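# Replace tarnished stack block with clean one from heap

## Task

Take the tarnished block out of the tall stack and put a clean block from the heap into its place in the stack. Set the tarnished block down on the bench that is empty, then open the grippers so nothing is held at the end.

## Robot and tools

Robot: two arms, left_arm and right_arm, each with a parallel-jaw gripper. The arm names are labels only, not image sides. left_arm sits on the +y side.

World frame (used in every result): origin on the table surface midway between the arms, +x pointing out across the table, +z up. Each result has a state line, left_arm: ... | right_arm: ..., giving each gripper's end_effector_position in metres and its orientation as end_effector_quat_wxyz. Reported positions can be slightly wrong, more so when an arm reaches far.

Gripper frame: the fingers extend along the gripper's +z axis and close along its y axis. The reported position is the point between the finger pads, roughly 1 cm short of the fingertips.

The 14-number row (used by both execute_actions and move): numbers 1-7 are left_arm's dx, dy, dz, rx, ry, rz, opening; numbers 8-14 are the same for right_arm. Always send all 14, each between -1 and 1, even if one arm should stay still. dx..rz are an offset, not a pose, expressed in that gripper's own axes. The offset is counted from the gripper's pose in the most recent result that showed it; before any result in this scene, and for the second or later call within one reply, it is counted from where the gripper is when the call starts. Scale: 1.0 equals 0.6 m for dx, dy, dz and 180 degrees for rotation; rx, ry, rz form a single rotation vector. Opening is absolute, not an offset: +1 = fully open (0.094 m), -1 = closed.

execute_actions: argument actions is a list holding at most one item, plus optional pictures (true/false; images are included by default). An empty list just returns the current state. An action item is {"rows": [...], "steps": n}: 1 to 15 rows, n at most 15 (default 15), each step lasting 1/30 s. Row k is applied on step k; if rows run out, the last one repeats. Every row is measured from the same reference pose, so rows do not accumulate. A wait item is {"steps": n} with n up to 300; it counts from the previous result, and your thinking time is included in it. A refused call does nothing.

move: target is one 14-number row as above; speed is the path's top speed in m/s, 0.002 to 0.5 (default 0.25), with turning capped at twice that value in rad/s. Each gripper follows a straight line to its target; both paths finish together and last between 0.5 and 10 s (longer ones are cut off at 10 s before arriving). Rotation takes the shorter direction. Openings are sent when the move begins. Paths ignore obstacles and the other arm, and grippers can lag, drift off line, or overshoot the speed, especially at full stretch. Faster contact hits harder; aiming deeper past a contact presses harder. The result adds a move: line giving the ending (done, off_target, moving, held, fault) and any limits (paced = the sent pose was clipped; held = some steps were blocked, after which the arm may speed up sharply), plus each gripper's distance from its target. If only one arm is named, the other finished fine.

wait: seconds from 0 to 10; sends nothing new.

zoom_image: camera (cam_head_left, cam_head_right, cam_left_wrist, cam_right_wrist) and region [x0, y0, x1, y1] in pixels of that camera's last full image, top-left origin, no larger than 504 x 504. All images are 504x504, delivered in the order listed. Camera calibrations are supplied separately and may be slightly off.

finished_scene: scene = the number of the current scene.

Motion details: per control step, the commanded pose is clamped to within 70 mm and 16 degrees of the measured pose, then solved by damped inverse kinematics with position taking priority over orientation. After an action, an arm only continues to its last clamped pose, so long reaches need several calls; read the result and send the remainder. Arms tend to end a centimetre or more low, and repeated zero offsets let them sag further. To hold an arm in place, send the correction back to its desired pose in the first call of a reply and zeros afterwards, aiming higher if it still droops. Zeros are not a pause; they pull the arm back to the reference pose. A Hand target line shows the pose each arm is currently being driven toward. The simulation keeps running while you think.

Result flags: HELD marks steps where your row was partly or wholly not sent. A pose unreachable line names an arm whose command the clearance check altered or blocked. A FAULT line means an arm stopped. MOTOR HOT appears from 85 °C; at 100 °C an OVER-TEMPERATURE FAULT drops that arm and releases its gripper, so avoid holding loads longer than needed.

Gripping: grip_measured reports finger opening on the command scale (the last joint value gives metres), possibly off by about 1 mm per gripper. To hold something, command an opening below grip_measured; about 0.03 below is firm, less is gentler. Pad force tops out near 50-62 N, lower for very thin parts.

Joint ranges (rad): waist -2.880..2.880, shoulder 0..3.142, elbow 0..3.019, wrist pitch -1.693..1.571, wrist yaw -1.571..1.571, wrist roll -2.094..2.094.

Avoid: knocking or placing anything off the table (fails the task), letting the arms collide or press on each other, drops, slips, slams, and hard pushes. Held parts or loose objects may occasionally get a brief external tug or push.

Each tool is called after ">>>" as name([rows], argument=value, ...), one row to a line, values as JSON.

## Session

>>> execute_actions(actions=[])

Scene clock: 0.00 s of 7120.00 s.
left_arm: end_effector_position=(+0.0866, +0.4342, +0.1567) grip_measured=+1.000 end_effector_quat_wxyz=(-0.009, -0.390, +0.920, -0.029) | right_arm: end_effector_position=(+0.7634, -0.5861, +0.2468) grip_measured=+1.000 end_effector_quat_wxyz=(+0.744, +0.493, +0.450, +0.003)
Joint positions: left_arm=[ 1.329  0.925  0.736 -1.44   0.02   0.55   0.094] | right_arm=[-0.403  2.219  1.753  0.591  0.535  0.771  0.094]
Joint velocities: left_arm=[-0.015 -0.005 -0.002 -0.007 -0.037  0.007  0.   ] | right_arm=[ 0.005 -0.015 -0.007  0.007  0.022 -0.066  0.   ]
Hand target (left_arm): +0.088, +0.443, +0.167; -0.000, -0.390, +0.921, -0.018
Hand target (right_arm): +0.766, -0.587, +0.276; +0.758, +0.488, +0.433, +0.012

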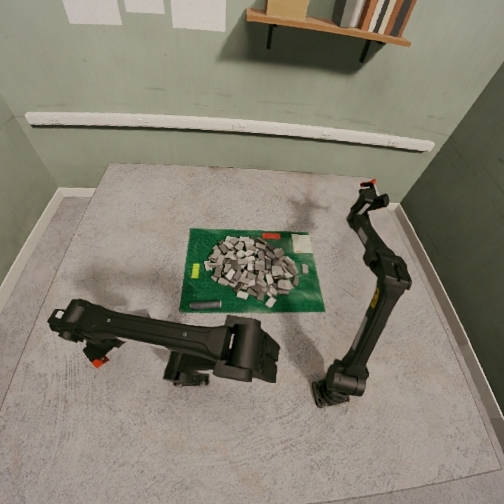

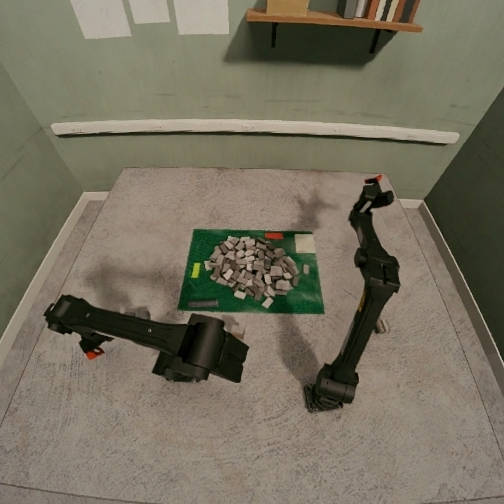

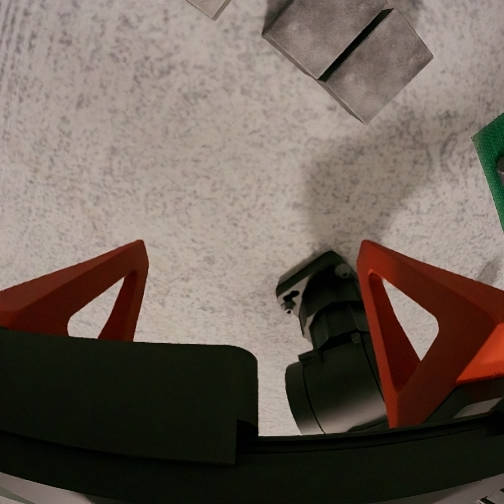

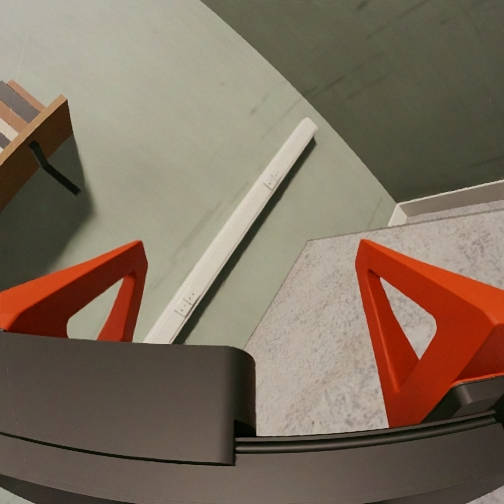

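>>> move(target=[0.14,0.19,-0.08,0,0,0,1,-0.262,-0.063,-0.866,0,0.586,-0.388,1])

>>> zoom_image(camera="cam_head_right", region=[80,220,420,400])

Scene clock: 17.97 s of 7120.00 s.
left_arm: end_effector_position=(-0.0442, +0.4403, +0.1831) grip_measured=+1.000 end_effector_quat_wxyz=(-0.004, -0.388, +0.920, -0.051) | right_arm: end_effector_position=(+0.2915, -0.3034, +0.2392) grip_measured=+1.000 end_effector_quat_wxyz=(-0.039, +0.005, +0.999, -0.003)
Joint positions: left_arm=[ 1.919  0.993  0.843 -1.523 -0.004  1.142  0.094] | right_arm=[-0.248  1.271  1.197 -1.575  0.017 -0.124  0.094]
Joint velocities: left_arm=[-0.015  0.005 -0.007 -0.012 -0.081  0.007  0.   ] | right_arm=[-0.005 -0.015  0.002 -0.007 -0.022  0.007  0.   ]
Hand target (left_arm): -0.053, +0.453, +0.201; -0.004, -0.390, +0.920, -0.033
Hand target (right_arm): +0.304, -0.303, +0.271; -0.004, -0.004, +1.000, -0.010
Off the commanded pose (left_arm): 0.027 m, 3 deg.
Off the commanded pose (right_arm): 0.032 m, 5 deg.
After step 90, 10.13 s passed at rest.
move: off_target (left_arm, right_arm)
camera_calibration (this result's frames):
cam_left_wrist: T_world_to_cam=[[0.717543, -0.690961, 0.0877777, 0.316423], [-0.581314, -0.52467, 0.621929, 0.0967836], [-0.383674, -0.497288, -0.778138, 0.469125], [0, 0, 0, 1]] pos_world=[0.00920537, 0.502705, 0.277077]
cam_right_wrist: T_world_to_cam=[[-0.000782117, -0.999915, 0.0129858, -0.309298], [-0.757738, 0.00906657, 0.652496, 0.0675686], [-0.652558, -0.00932948, -0.757681, 0.495931], [0, 0, 0, 1]] pos_world=[0.374581, -0.305257, 0.335686]

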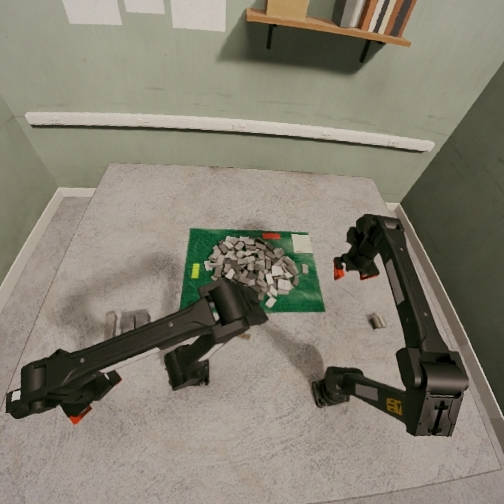

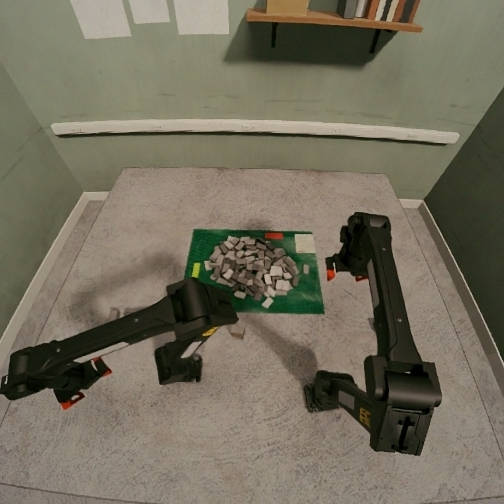

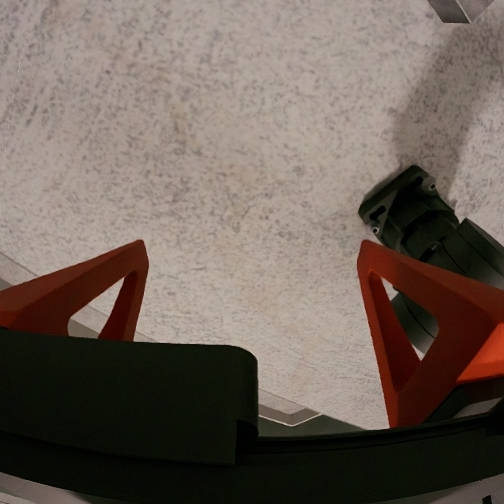

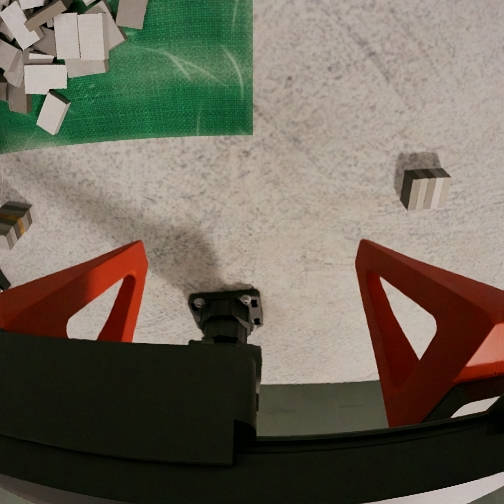

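Region (80, 220, 420, 400) of cam_head_right's 504x504 image, scaled by 1.482, with more detail than that image has; it fills the top 267 rows of this view, and the rest is white.

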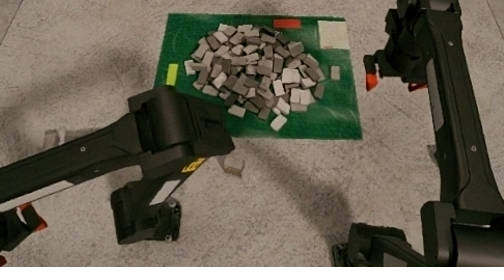

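>>> move(target=[-0.53,0.16,-0.1,0,0,0,1,0.03,0.45,-0.05,0,-0.025,0,1])

>>> zoom_image(camera="cam_head_right", region=[190,270,310,370])

Scene clock: 24.93 s of 7120.00 s.
left_arm: end_effector_position=(+0.0969, +0.7282, +0.2050) grip_measured=+1.000 end_effector_quat_wxyz=(-0.018, -0.387, +0.920, -0.066) | right_arm: end_effector_position=(+0.2615, -0.0416, +0.2499) grip_measured=+1.000 end_effector_quat_wxyz=(-0.020, -0.000, +1.000, -0.019)
Joint positions: left_arm=[ 1.441  1.744  1.63  -1.591  0.032  0.668  0.094] | right_arm=[ 0.504  1.344  1.293 -1.575  0.008  0.618  0.094]
Joint velocities: left_arm=[-0.005 -0.005 -0.007  0.017  0.022 -0.037  0.   ] | right_arm=[ 0.005 -0.015 -0.002 -0.022  0.037 -0.022  0.   ]
Hand target (left_arm): +0.102, +0.741, +0.223; -0.007, -0.388, +0.920, -0.048
Hand target (right_arm): +0.276, -0.031, +0.272; +0.006, +0.005, +1.000, -0.004
Off the commanded pose (left_arm): 0.021 m, 2 deg.
Off the commanded pose (right_arm): 0.027 m, 3 deg.
After step 90, 2.03 s passed at rest.
move: off_target (left_arm, right_arm)
camera_calibration (this result's frames):
cam_left_wrist: T_world_to_cam=[[0.717311, -0.689011, 0.103582, 0.40749], [-0.572814, -0.498524, 0.65066, 0.290496], [-0.396674, -0.526059, -0.752271, 0.70042], [0, 0, 0, 1]] pos_world=[0.151942, 0.794046, 0.295683]
cam_right_wrist: T_world_to_cam=[[0.00896035, -0.998957, 0.0447836, -0.0581952], [-0.782762, 0.0208621, 0.621972, 0.050155], [-0.622257, -0.0406279, -0.781758, 0.483738], [0, 0, 0, 1]] pos_world=[0.34079, -0.0395275, 0.349577]

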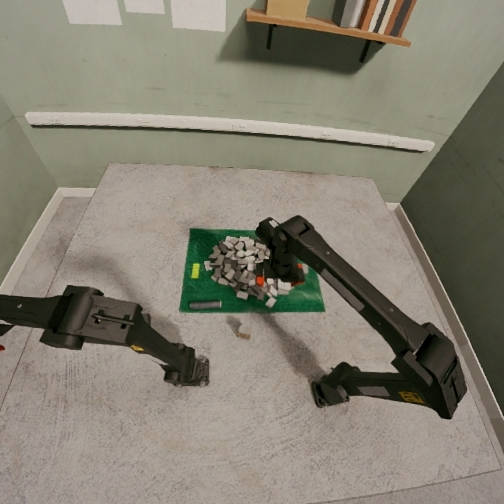

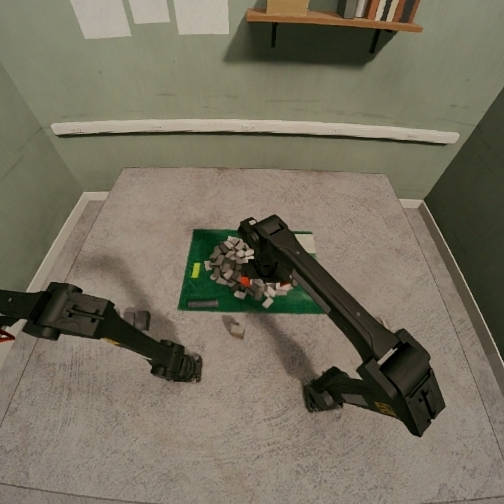

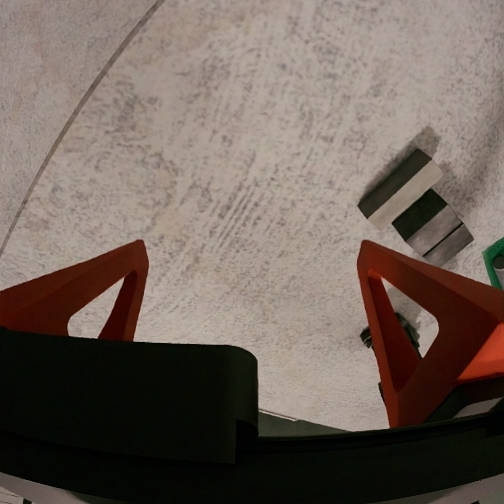

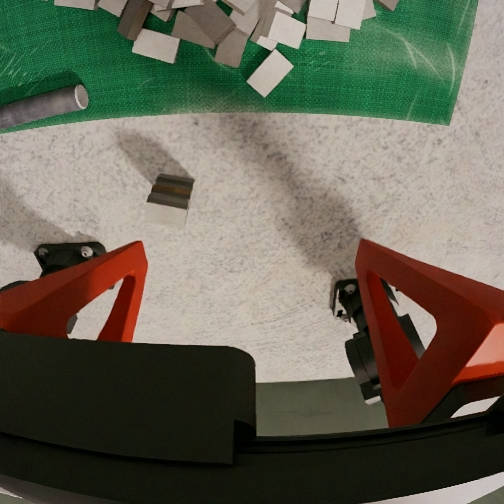

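Region (190, 270, 310, 370) of cam_head_right's 504x504 image, scaled by 4.200, with more detail than that image has.

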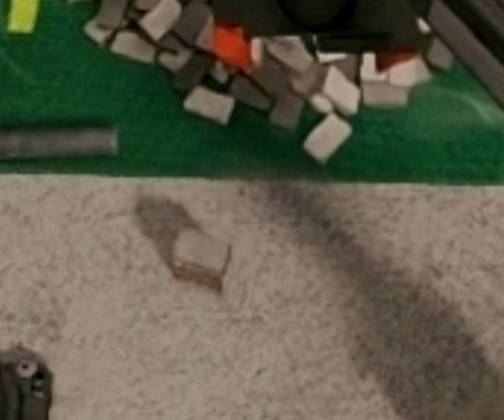

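>>> zoom_image(camera="cam_right_wrist", region=[120,150,220,250])

>>> zoom_image(camera="cam_right_wrist", region=[100,0,400,130])

Region (120, 150, 220, 250) of cam_right_wrist's 504x504 image, scaled by 5.040, with more detail than that image has.

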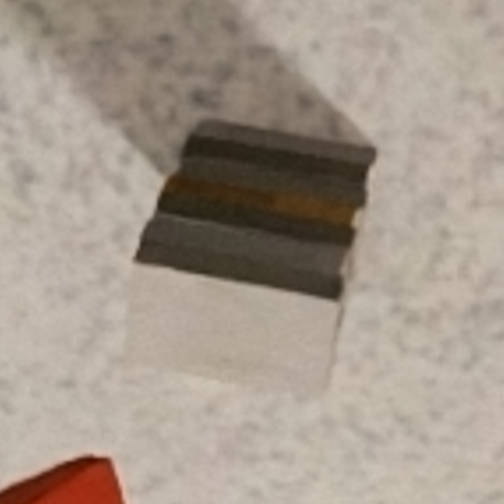

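Region (100, 0, 400, 130) of cam_right_wrist's 504x504 image, scaled by 1.680, with more detail than that image has; it fills the top 218 rows of this view, and the rest is white.

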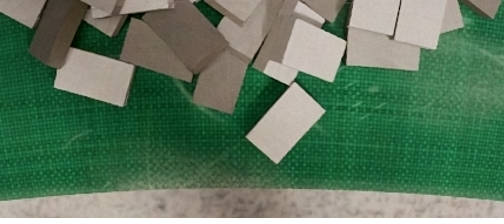

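>>> move(target=[0.125,0.15,0.17,-0.022,-0.022,0.083,1,0.125,0.15,0.17,-0.022,-0.022,0.083,0.4])

Scene clock: 53.43 s of 7120.00 s.
left_arm: end_effector_position=(-0.0177, +0.7188, +0.0991) grip_measured=+1.000 end_effector_quat_wxyz=(+0.007, -0.271, +0.962, -0.029) | right_arm: end_effector_position=(+0.1778, +0.0423, +0.1487) grip_measured=+0.403 end_effector_quat_wxyz=(+0.013, +0.126, +0.992, +0.007)
Joint positions: left_arm=[ 1.67   1.739  1.341 -1.229  0.023  1.143  0.094] | right_arm=[ 0.829  1.339  1.019 -1.226  0.016  1.195  0.066]
Joint velocities: left_arm=[-0.015  0.005 -0.007  0.012 -0.022  0.022  0.   ] | right_arm=[-0.005 -0.005  0.002  0.007 -0.007  0.007  0.   ]
Hand target (left_arm): -0.017, +0.722, +0.100; +0.010, -0.265, +0.964, -0.024
Hand target (right_arm): +0.180, +0.045, +0.150; +0.019, +0.131, +0.991, +0.014
Off the commanded pose (left_arm): 0.005 m, 1 deg.
Off the commanded pose (right_arm): 0.005 m, 1 deg.
After step 90, 24.20 s passed at rest.
move: done
camera_calibration (this result's frames):
cam_left_wrist: T_world_to_cam=[[0.525653, -0.848799, 0.056827, 0.610255], [-0.704802, -0.397121, 0.587834, 0.220031], [-0.476386, -0.349049, -0.806983, 0.447047], [0, 0, 0, 1]] pos_world=[0.0472631, 0.761404, 0.196739]
cam_right_wrist: T_world_to_cam=[[-0.241788, -0.970279, -0.0098398, 0.0824], [-0.797687, 0.192984, 0.57136, 0.0487236], [-0.55248, 0.145997, -0.82064, 0.34144], [0, 0, 0, 1]] pos_world=[0.247428, 0.0206989, 0.253172]

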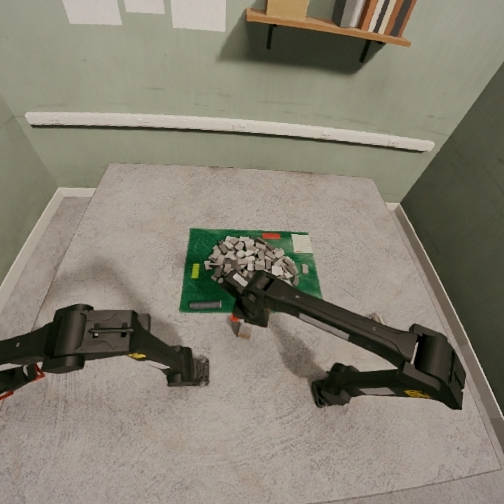

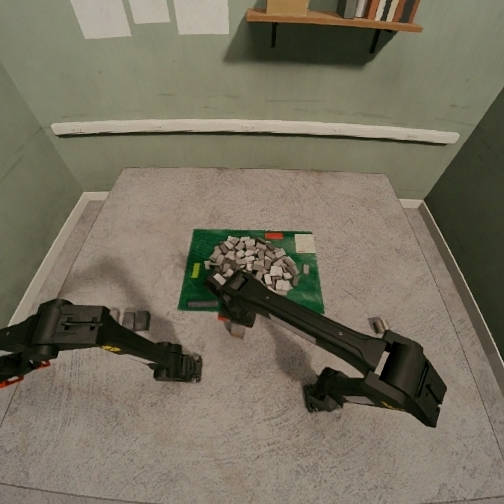

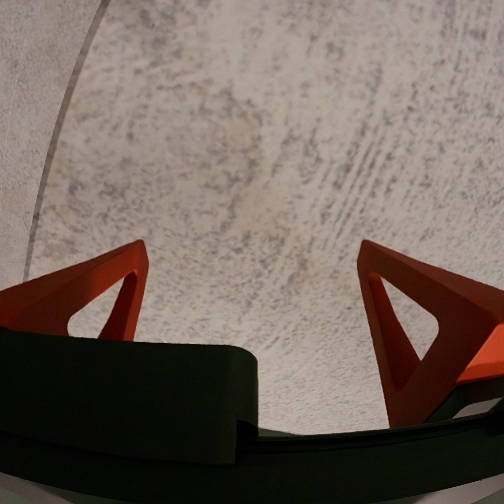

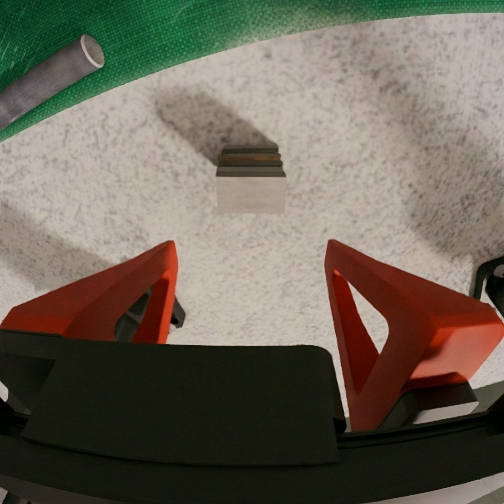

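>>> move(target=[0,0,0,0,0,0,1,0.009,0,0.13,0.004,0.008,0,0.4], speed=0.1)

>>> zoom_image(camera="cam_right_wrist", region=[150,120,350,320])

Scene clock: 64.30 s of 7120.00 s.
left_arm: end_effector_position=(-0.0177, +0.7188, +0.0991) grip_measured=+1.000 end_effector_quat_wxyz=(+0.007, -0.270, +0.962, -0.029) | right_arm: end_effector_position=(+0.1735, +0.0408, +0.0739) grip_measured=+0.403 end_effector_quat_wxyz=(-0.001, +0.127, +0.992, -0.002)
Joint positions: left_arm=[ 1.67   1.739  1.341 -1.229  0.023  1.145  0.094] | right_arm=[ 0.829  1.437  0.901 -1.039  0.001  1.198  0.066]
Joint velocities: left_arm=[-0.005  0.005  0.022  0.012 -0.051 -0.022  0.   ] | right_arm=[-0.015 -0.005 -0.017 -0.032 -0.007 -0.037 -0.001]
Hand target (left_arm): -0.018, +0.719, +0.099; +0.007, -0.271, +0.962, -0.029
Hand target (right_arm): +0.173, +0.044, +0.071; -0.001, +0.126, +0.992, +0.002
Off the commanded pose (left_arm): 0.000 m, 0 deg.
Off the commanded pose (right_arm): 0.005 m, 1 deg.
After step 90, 6.73 s passed at rest.
move: done
camera_calibration (this result's frames):
cam_left_wrist: T_world_to_cam=[[0.52403, -0.849801, 0.0568313, 0.610946], [-0.705615, -0.395812, 0.587741, 0.219085], [-0.476969, -0.348095, -0.80705, 0.446358], [0, 0, 0, 1]] pos_world=[0.0473344, 0.761274, 0.196748]
cam_right_wrist: T_world_to_cam=[[-0.244212, -0.969654, 0.0114784, 0.0779684], [-0.78028, 0.203518, 0.591391, 0.083414], [-0.575781, 0.135468, -0.806303, 0.281342], [0, 0, 0, 1]] pos_world=[0.246119, 0.0205132, 0.176622]

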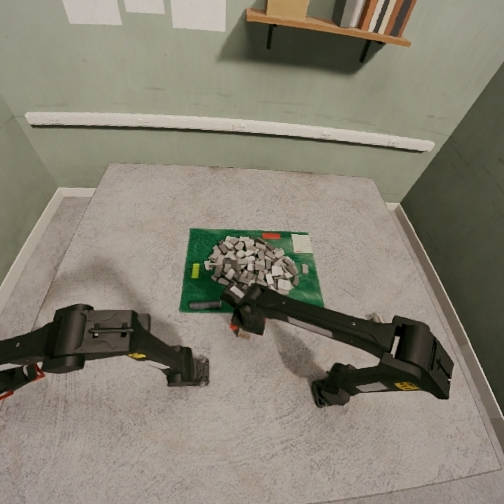

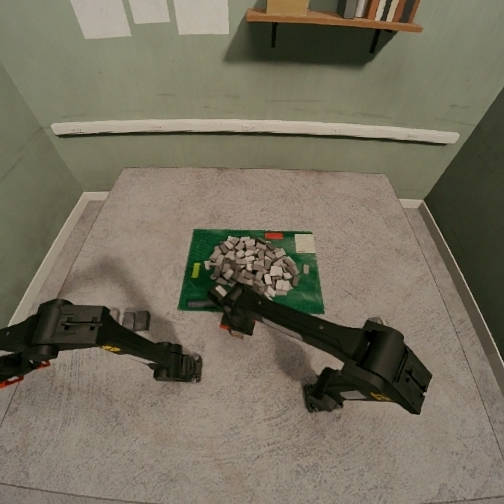

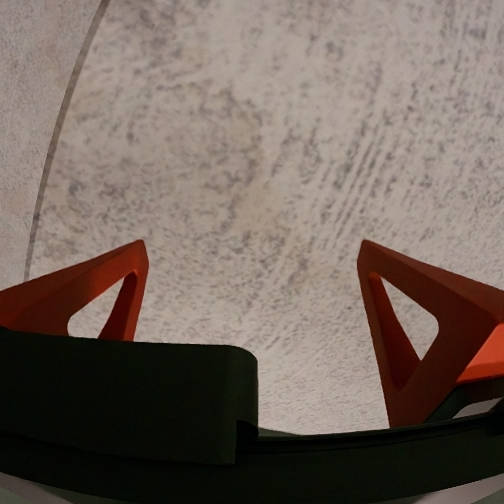

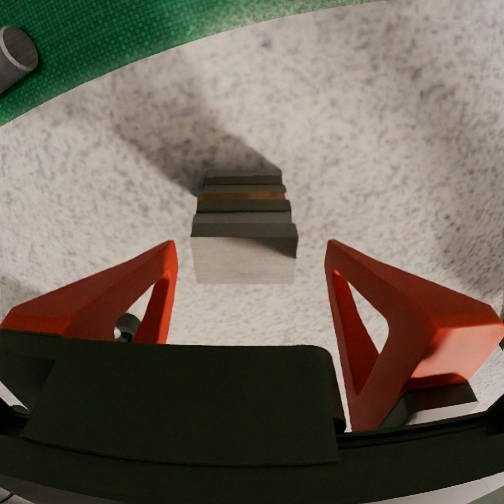

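Region (150, 120, 350, 320) of cam_right_wrist's 504x504 image, scaled by 2.520, with more detail than that image has.

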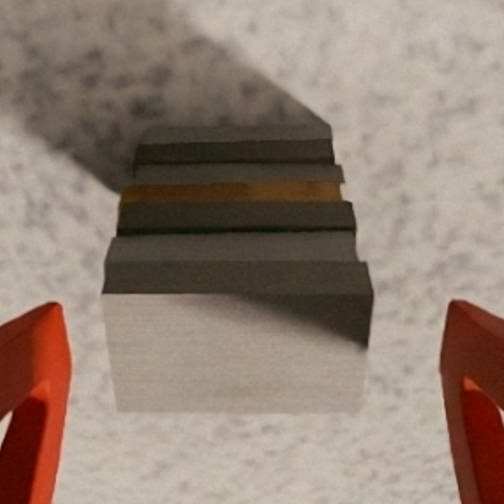

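>>> move(target=[0,0,0,0,0,0,1,0.003,0.01,0.028,0,0,0,0.15], speed=0.05)

>>> zoom_image(camera="cam_right_wrist", region=[150,140,350,340])

Scene clock: 75.17 s of 7120.00 s.
left_arm: end_effector_position=(-0.0177, +0.7188, +0.0991) grip_measured=+1.000 end_effector_quat_wxyz=(+0.007, -0.270, +0.962, -0.029) | right_arm: end_effector_position=(+0.1755, +0.0435, +0.0622) grip_measured=+0.153 end_effector_quat_wxyz=(-0.001, +0.128, +0.992, -0.003)
Joint positions: left_arm=[ 1.67   1.739  1.341 -1.229  0.023  1.145  0.094] | right_arm=[ 0.829  1.465  0.895 -1.007  0.001  1.2    0.054]
Joint velocities: left_arm=[-0.005 -0.005  0.002 -0.007  0.007  0.037  0.   ] | right_arm=[-0.005 -0.005  0.002 -0.012  0.007  0.007 -0.   ]
Hand target (left_arm): -0.018, +0.719, +0.099; +0.007, -0.270, +0.962, -0.029
Hand target (right_arm): +0.173, +0.047, +0.057; -0.001, +0.127, +0.992, -0.002
Off the commanded pose (left_arm): 0.000 m, 0 deg.
Off the commanded pose (right_arm): 0.007 m, 0 deg.
After step 90, 7.03 s passed at rest.
move: done
camera_calibration (this result's frames):
cam_left_wrist: T_world_to_cam=[[0.52403, -0.849801, 0.0568313, 0.610946], [-0.705615, -0.395812, 0.587741, 0.219085], [-0.476969, -0.348095, -0.80705, 0.446358], [0, 0, 0, 1]] pos_world=[0.0473344, 0.761274, 0.196748]
cam_right_wrist: T_world_to_cam=[[-0.246413, -0.969069, 0.0136069, 0.0814782], [-0.779023, 0.206402, 0.592049, 0.090991], [-0.576545, 0.135289, -0.805787, 0.272725], [0, 0, 0, 1]] pos_world=[0.2482, 0.0232806, 0.164779]

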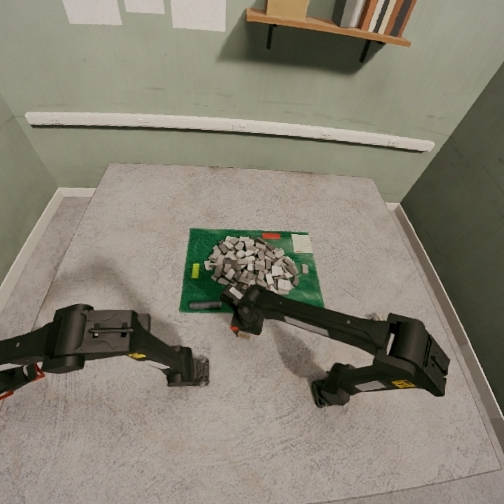

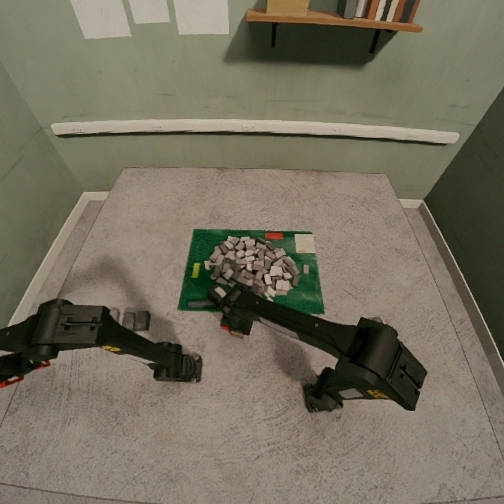

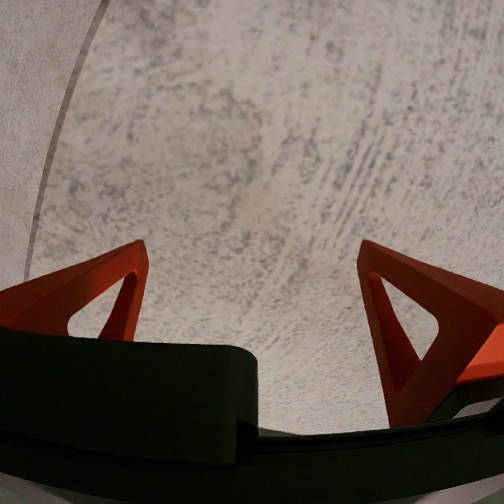

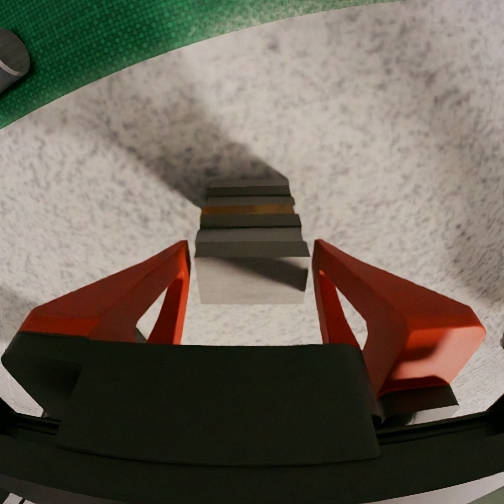

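Region (150, 140, 350, 340) of cam_right_wrist's 504x504 image, scaled by 2.520, with more detail than that image has.

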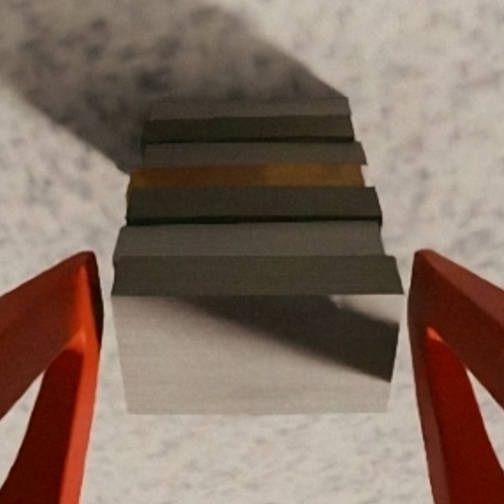

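>>> move(target=[0,0,0,0,0,0,1,0.012,0.003,0.017,0,0,0,0.1], speed=0.05)

>>> zoom_image(camera="cam_right_wrist", region=[150,140,350,340])

Scene clock: 81.50 s of 7120.00 s.
left_arm: end_effector_position=(-0.0177, +0.7188, +0.0991) grip_measured=+1.000 end_effector_quat_wxyz=(+0.007, -0.270, +0.962, -0.029) | right_arm: end_effector_position=(+0.1715, +0.0441, +0.0581) grip_measured=+0.103 end_effector_quat_wxyz=(-0.001, +0.129, +0.992, -0.003)
Joint positions: left_arm=[ 1.67   1.739  1.341 -1.229  0.023  1.145  0.094] | right_arm=[ 0.839  1.467  0.884 -0.994  0.001  1.211  0.052]
Joint velocities: left_arm=[-0.005 -0.015 -0.002 -0.002  0.037  0.037  0.   ] | right_arm=[-0.015 -0.005 -0.007  0.007  0.022 -0.022  0.001]
Hand target (left_arm): -0.018, +0.719, +0.099; +0.007, -0.270, +0.962, -0.029
Hand target (right_arm): +0.169, +0.047, +0.052; -0.001, +0.128, +0.992, -0.003
Off the commanded pose (left_arm): 0.000 m, 0 deg.
Off the commanded pose (right_arm): 0.007 m, 0 deg.
After step 90, 2.60 s passed at rest.
move: done
camera_calibration (this result's frames):
cam_left_wrist: T_world_to_cam=[[0.52403, -0.849801, 0.0568313, 0.610946], [-0.705615, -0.395812, 0.587741, 0.219085], [-0.476969, -0.348095, -0.80705, 0.446358], [0, 0, 0, 1]] pos_world=[0.0473344, 0.761274, 0.196748]
cam_right_wrist: T_world_to_cam=[[-0.247159, -0.968889, 0.012913, 0.0813125], [-0.779166, 0.206649, 0.591775, 0.0901531], [-0.576032, 0.136201, -0.806, 0.266909], [0, 0, 0, 1]] pos_world=[0.24409, 0.0237994, 0.160729]

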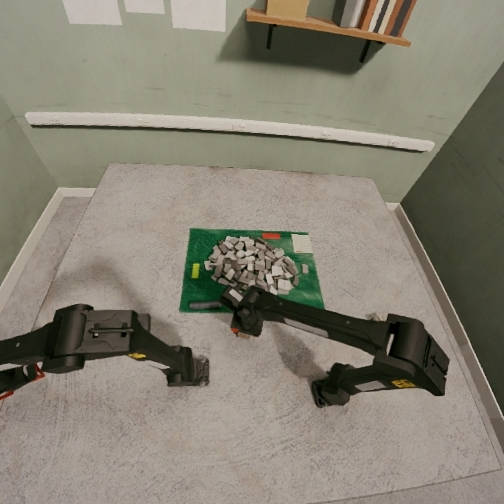

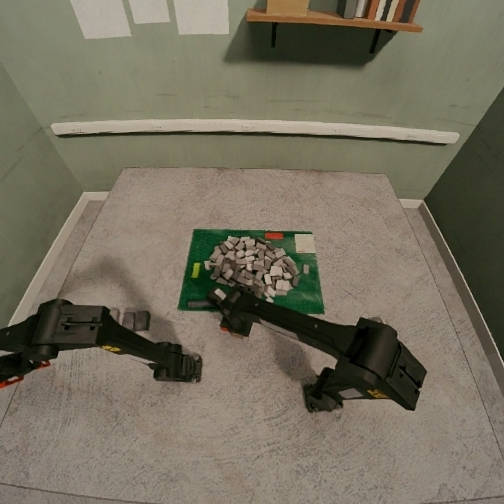

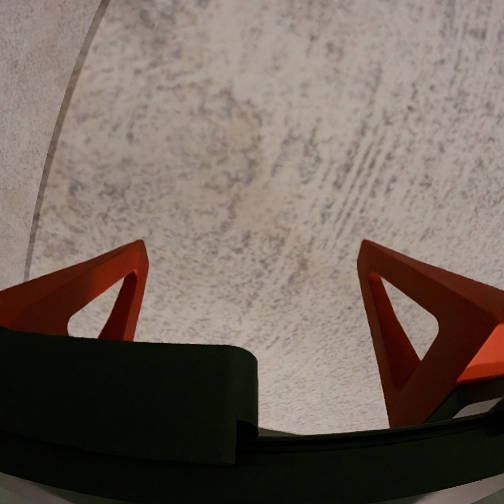

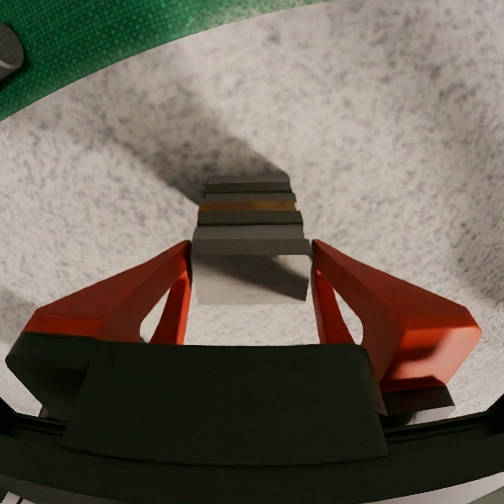

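Region (150, 140, 350, 340) of cam_right_wrist's 504x504 image, scaled by 2.520, with more detail than that image has.

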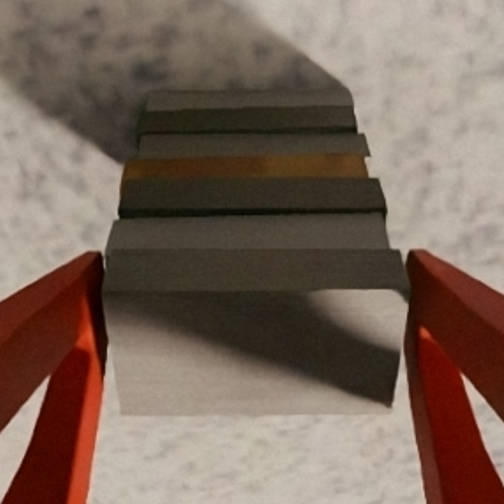

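Closing, then a short test lift.

>>> move(target=[0,0,0,0,0,0,1,0.003,0.003,0.011,0,0,0,-0.2], speed=0.05)

>>> move(target=[0,0,0,0,0,0,1,-0.01,0.015,-0.06,-0.008,-0.008,0,-0.2], speed=0.04)

>>> zoom_image(camera="cam_right_wrist", region=[150,140,350,340])

Scene clock: 87.70 s of 7120.00 s.
left_arm: end_effector_position=(-0.0177, +0.7188, +0.0991) grip_measured=+1.000 end_effector_quat_wxyz=(+0.007, -0.270, +0.962, -0.029) | right_arm: end_effector_position=(+0.1715, +0.0442, +0.0581) grip_measured=-0.059 end_effector_quat_wxyz=(-0.001, +0.129, +0.992, -0.003)
Joint positions: left_arm=[ 1.67   1.739  1.341 -1.229  0.023  1.145  0.094] | right_arm=[ 0.839  1.467  0.884 -0.994  0.001  1.212  0.044]
Joint velocities: left_arm=[-0.015 -0.005  0.012 -0.002 -0.051  0.037  0.   ] | right_arm=[-0.005 -0.005  0.012  0.007 -0.007  0.007 -0.001]
Hand target (left_arm): -0.018, +0.719, +0.099; +0.007, -0.270, +0.962, -0.029
Hand target (right_arm): +0.170, +0.046, +0.052; -0.001, +0.129, +0.992, -0.003
Off the commanded pose (left_arm): 0.000 m, 0 deg.
Off the commanded pose (right_arm): 0.007 m, 0 deg.
After step 90, 2.50 s passed at rest.
move: done
camera_calibration (this result's frames):
cam_left_wrist: T_world_to_cam=[[0.52403, -0.849801, 0.0568313, 0.610946], [-0.705615, -0.395812, 0.587741, 0.219085], [-0.476969, -0.348095, -0.80705, 0.446358], [0, 0, 0, 1]] pos_world=[0.0473344, 0.761274, 0.196748]
cam_right_wrist: T_world_to_cam=[[-0.248271, -0.968609, 0.0125585, 0.0815989], [-0.779063, 0.207358, 0.591662, 0.0901376], [-0.575693, 0.137108, -0.806089, 0.266837], [0, 0, 0, 1]] pos_world=[0.244097, 0.0237612, 0.160738]

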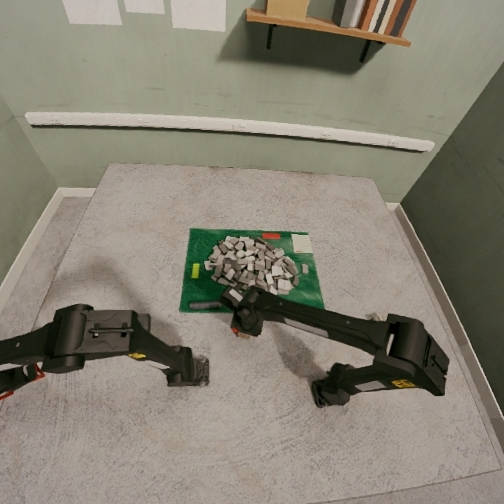

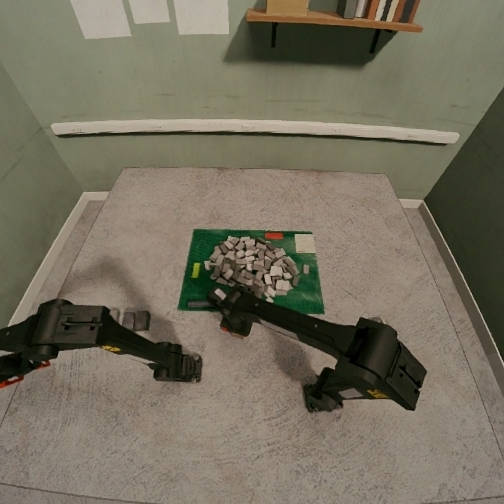

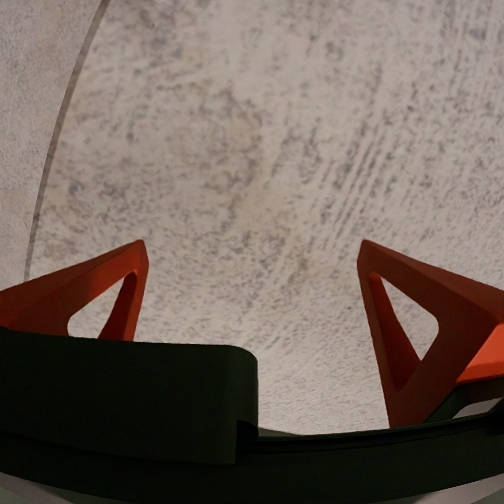

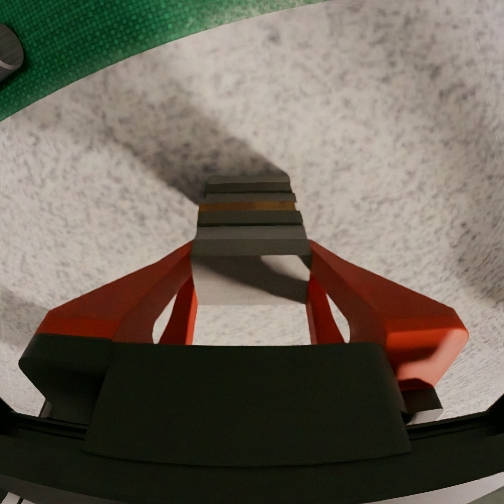

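Scene clock: 88.90 s of 7120.00 s.
left_arm: end_effector_position=(-0.0177, +0.7188, +0.0991) grip_measured=+1.000 end_effector_quat_wxyz=(+0.007, -0.270, +0.962, -0.029) | right_arm: end_effector_position=(+0.1656, +0.0328, +0.0656) grip_measured=-0.059 end_effector_quat_wxyz=(-0.005, +0.129, +0.991, -0.021)
Joint positions: left_arm=[ 1.67   1.739  1.341 -1.229  0.023  1.145  0.094] | right_arm=[ 0.839  1.446  0.884 -1.051  0.011  1.212  0.044]
Joint velocities: left_arm=[ 0.005 -0.005 -0.007 -0.017  0.007  0.007  0.   ] | right_arm=[ 0.005 -0.015  0.012 -0.002  0.022 -0.037 -0.001]
Hand target (left_arm): -0.018, +0.719, +0.099; +0.007, -0.270, +0.962, -0.029
Hand target (right_arm): +0.180, +0.051, +0.094; +0.013, +0.129, +0.991, +0.008
Off the commanded pose (left_arm): 0.000 m, 0 deg.
Off the commanded pose (right_arm): 0.037 m, 4 deg.
move: off_target (right_arm)
camera_calibration (this result's frames):
cam_left_wrist: T_world_to_cam=[[0.52403, -0.849801, 0.0568313, 0.610946], [-0.705615, -0.395812, 0.587741, 0.219085], [-0.476969, -0.348095, -0.80705, 0.446358], [0, 0, 0, 1]] pos_world=[0.0473344, 0.761274, 0.196748]
cam_right_wrist: T_world_to_cam=[[-0.247627, -0.967543, 0.0504146, 0.0663781], [-0.771517, 0.228398, 0.593799, 0.0813781], [-0.58604, 0.108145, -0.803033, 0.273483], [0, 0, 0, 1]] pos_world=[0.239494, 0.0160613, 0.167947]

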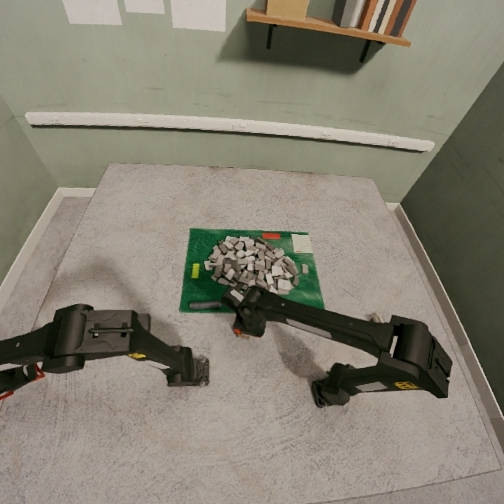

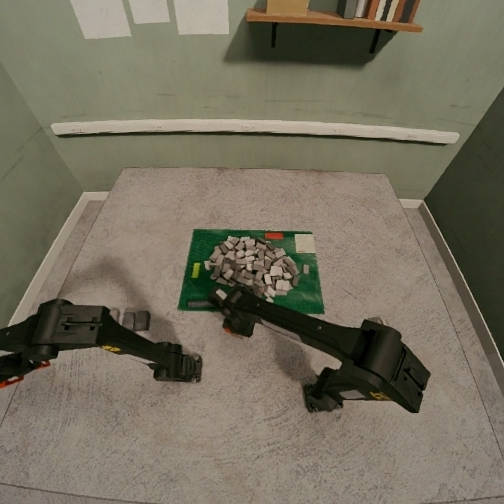

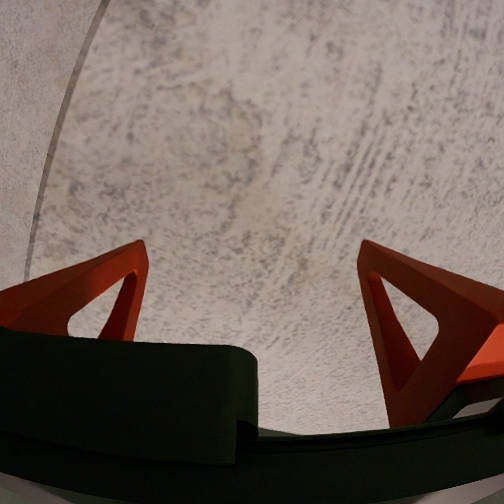

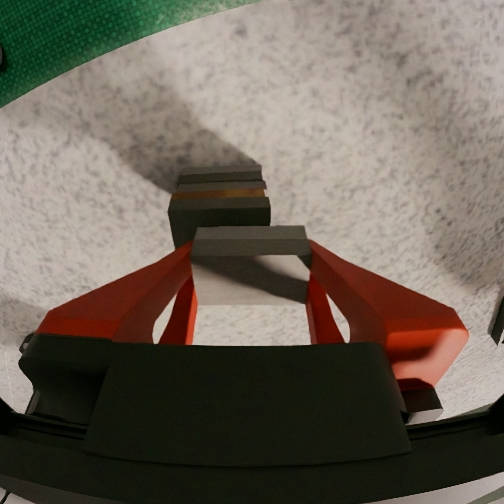

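Region (150, 140, 350, 340) of cam_right_wrist's 504x504 image, scaled by 2.520, with more detail than that image has.

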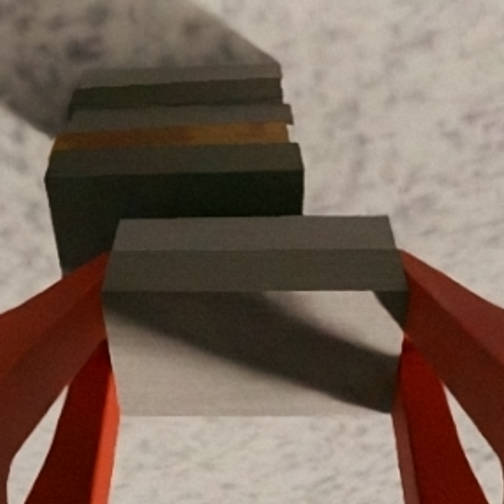

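>>> move(target=[0,0,0,0,0,0,1,-0.022,0.053,-0.075,-0.028,-0.013,0,-0.11], speed=0.06)

>>> move(target=[0,0,0,0,0,0,1,0,0.004,0.03,0,0,0,-0.11], speed=0.04)

Scene clock: 108.67 s of 7120.00 s.
left_arm: end_effector_position=(-0.0177, +0.7188, +0.0991) grip_measured=+1.000 end_effector_quat_wxyz=(+0.007, -0.270, +0.962, -0.029) | right_arm: end_effector_position=(+0.1724, +0.0415, +0.0776) grip_measured=-0.059 end_effector_quat_wxyz=(+0.001, +0.129, +0.992, -0.012)
Joint positions: left_arm=[ 1.67   1.739  1.341 -1.229  0.023  1.145  0.094] | right_arm=[ 0.839  1.441  0.916 -1.066  0.014  1.212  0.044]
Joint velocities: left_arm=[-0.005  0.005  0.012  0.007  0.007  0.022  0.   ] | right_arm=[-0.005 -0.005  0.002  0.002 -0.037 -0.007 -0.   ]
Hand target (left_arm): -0.018, +0.719, +0.099; +0.007, -0.270, +0.962, -0.029
Hand target (right_arm): +0.187, +0.061, +0.109; +0.021, +0.129, +0.991, +0.020
Off the commanded pose (left_arm): 0.000 m, 0 deg.
Off the commanded pose (right_arm): 0.040 m, 4 deg.
After step 90, 15.43 s passed at rest.
move: off_target (right_arm)
camera_calibration (this result's frames):
cam_left_wrist: T_world_to_cam=[[0.52403, -0.849801, 0.0568313, 0.610946], [-0.705615, -0.395812, 0.587741, 0.219085], [-0.476969, -0.348095, -0.80705, 0.446358], [0, 0, 0, 1]] pos_world=[0.0473344, 0.761274, 0.196748]
cam_right_wrist: T_world_to_cam=[[-0.248154, -0.968233, 0.030738, 0.0774954], [-0.780379, 0.218607, 0.58585, 0.0800079], [-0.573958, 0.121394, -0.809837, 0.284038], [0, 0, 0, 1]] pos_world=[0.244693, 0.0230628, 0.18077]

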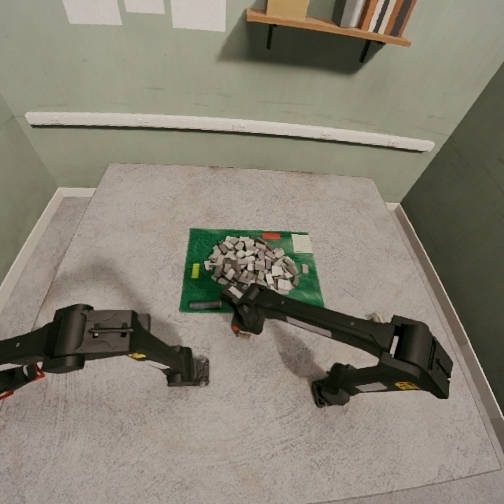

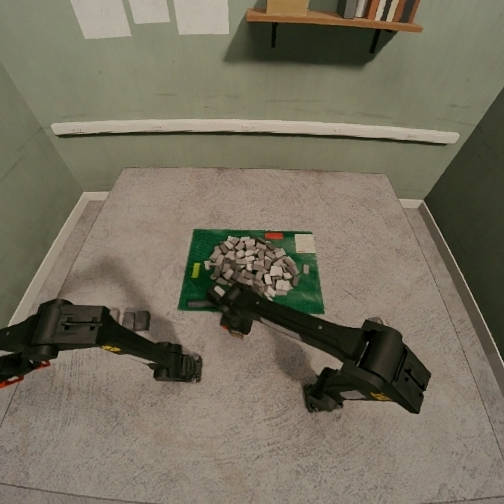

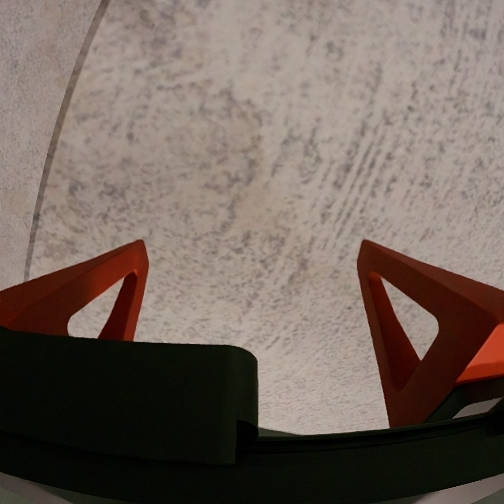

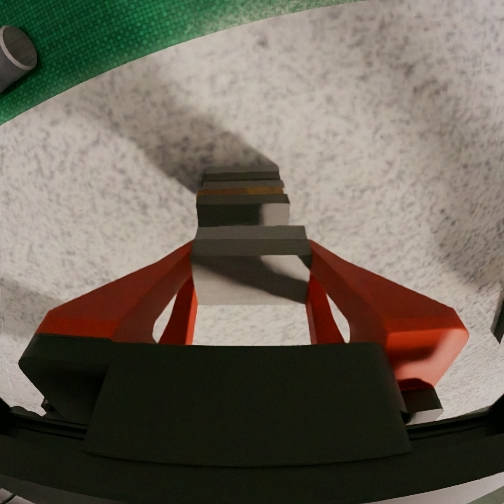

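Scene clock: 109.43 s of 7120.00 s.
left_arm: end_effector_position=(-0.0177, +0.7188, +0.0991) grip_measured=+1.000 end_effector_quat_wxyz=(+0.007, -0.270, +0.962, -0.029) | right_arm: end_effector_position=(+0.1710, +0.0397, +0.0603) grip_measured=-0.059 end_effector_quat_wxyz=(-0.002, +0.129, +0.991, -0.018)
Joint positions: left_arm=[ 1.67   1.739  1.341 -1.229  0.023  1.145  0.094] | right_arm=[ 0.839  1.471  0.895 -1.029  0.014  1.212  0.044]
Joint velocities: left_arm=[-0.015 -0.015  0.002 -0.002  0.051 -0.037  0.   ] | right_arm=[ 0.005  0.005  0.012  0.007 -0.007  0.007 -0.001]
Hand target (left_arm): -0.018, +0.719, +0.099; +0.007, -0.270, +0.962, -0.029
Hand target (right_arm): +0.172, +0.043, +0.060; +0.001, +0.129, +0.992, -0.012
Off the commanded pose (left_arm): 0.000 m, 0 deg.
Off the commanded pose (right_arm): 0.004 m, 1 deg.
move: done
camera_calibration (this result's frames):
cam_left_wrist: T_world_to_cam=[[0.52403, -0.849801, 0.0568313, 0.610946], [-0.705615, -0.395812, 0.587741, 0.219085], [-0.476969, -0.348095, -0.80705, 0.446358], [0, 0, 0, 1]] pos_world=[0.0473344, 0.761274, 0.196748]
cam_right_wrist: T_world_to_cam=[[-0.247849, -0.967803, 0.0439031, 0.0750557], [-0.775573, 0.225369, 0.589657, 0.0881824], [-0.580566, 0.112096, -0.80646, 0.270826], [0, 0, 0, 1]] pos_world=[0.244227, 0.022407, 0.163118]

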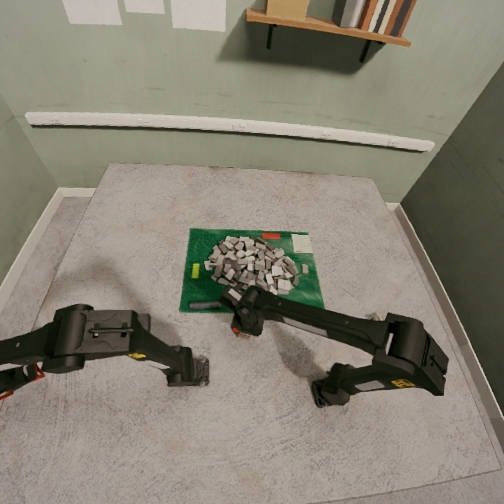

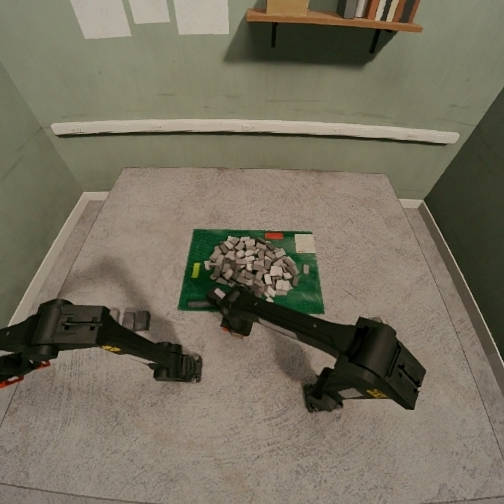

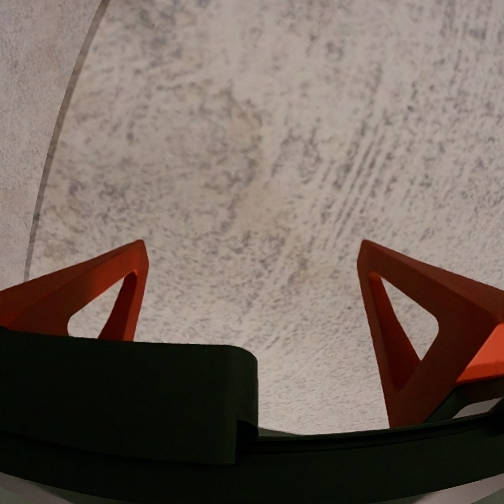

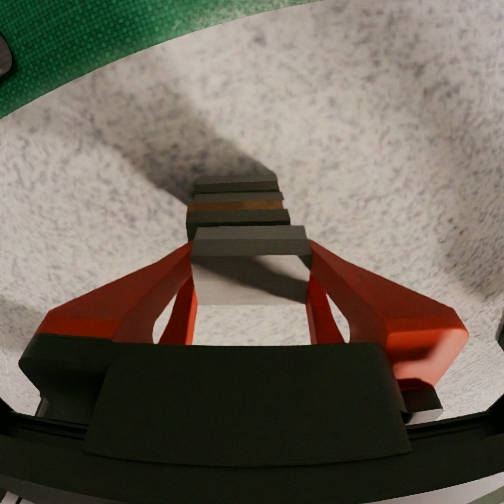

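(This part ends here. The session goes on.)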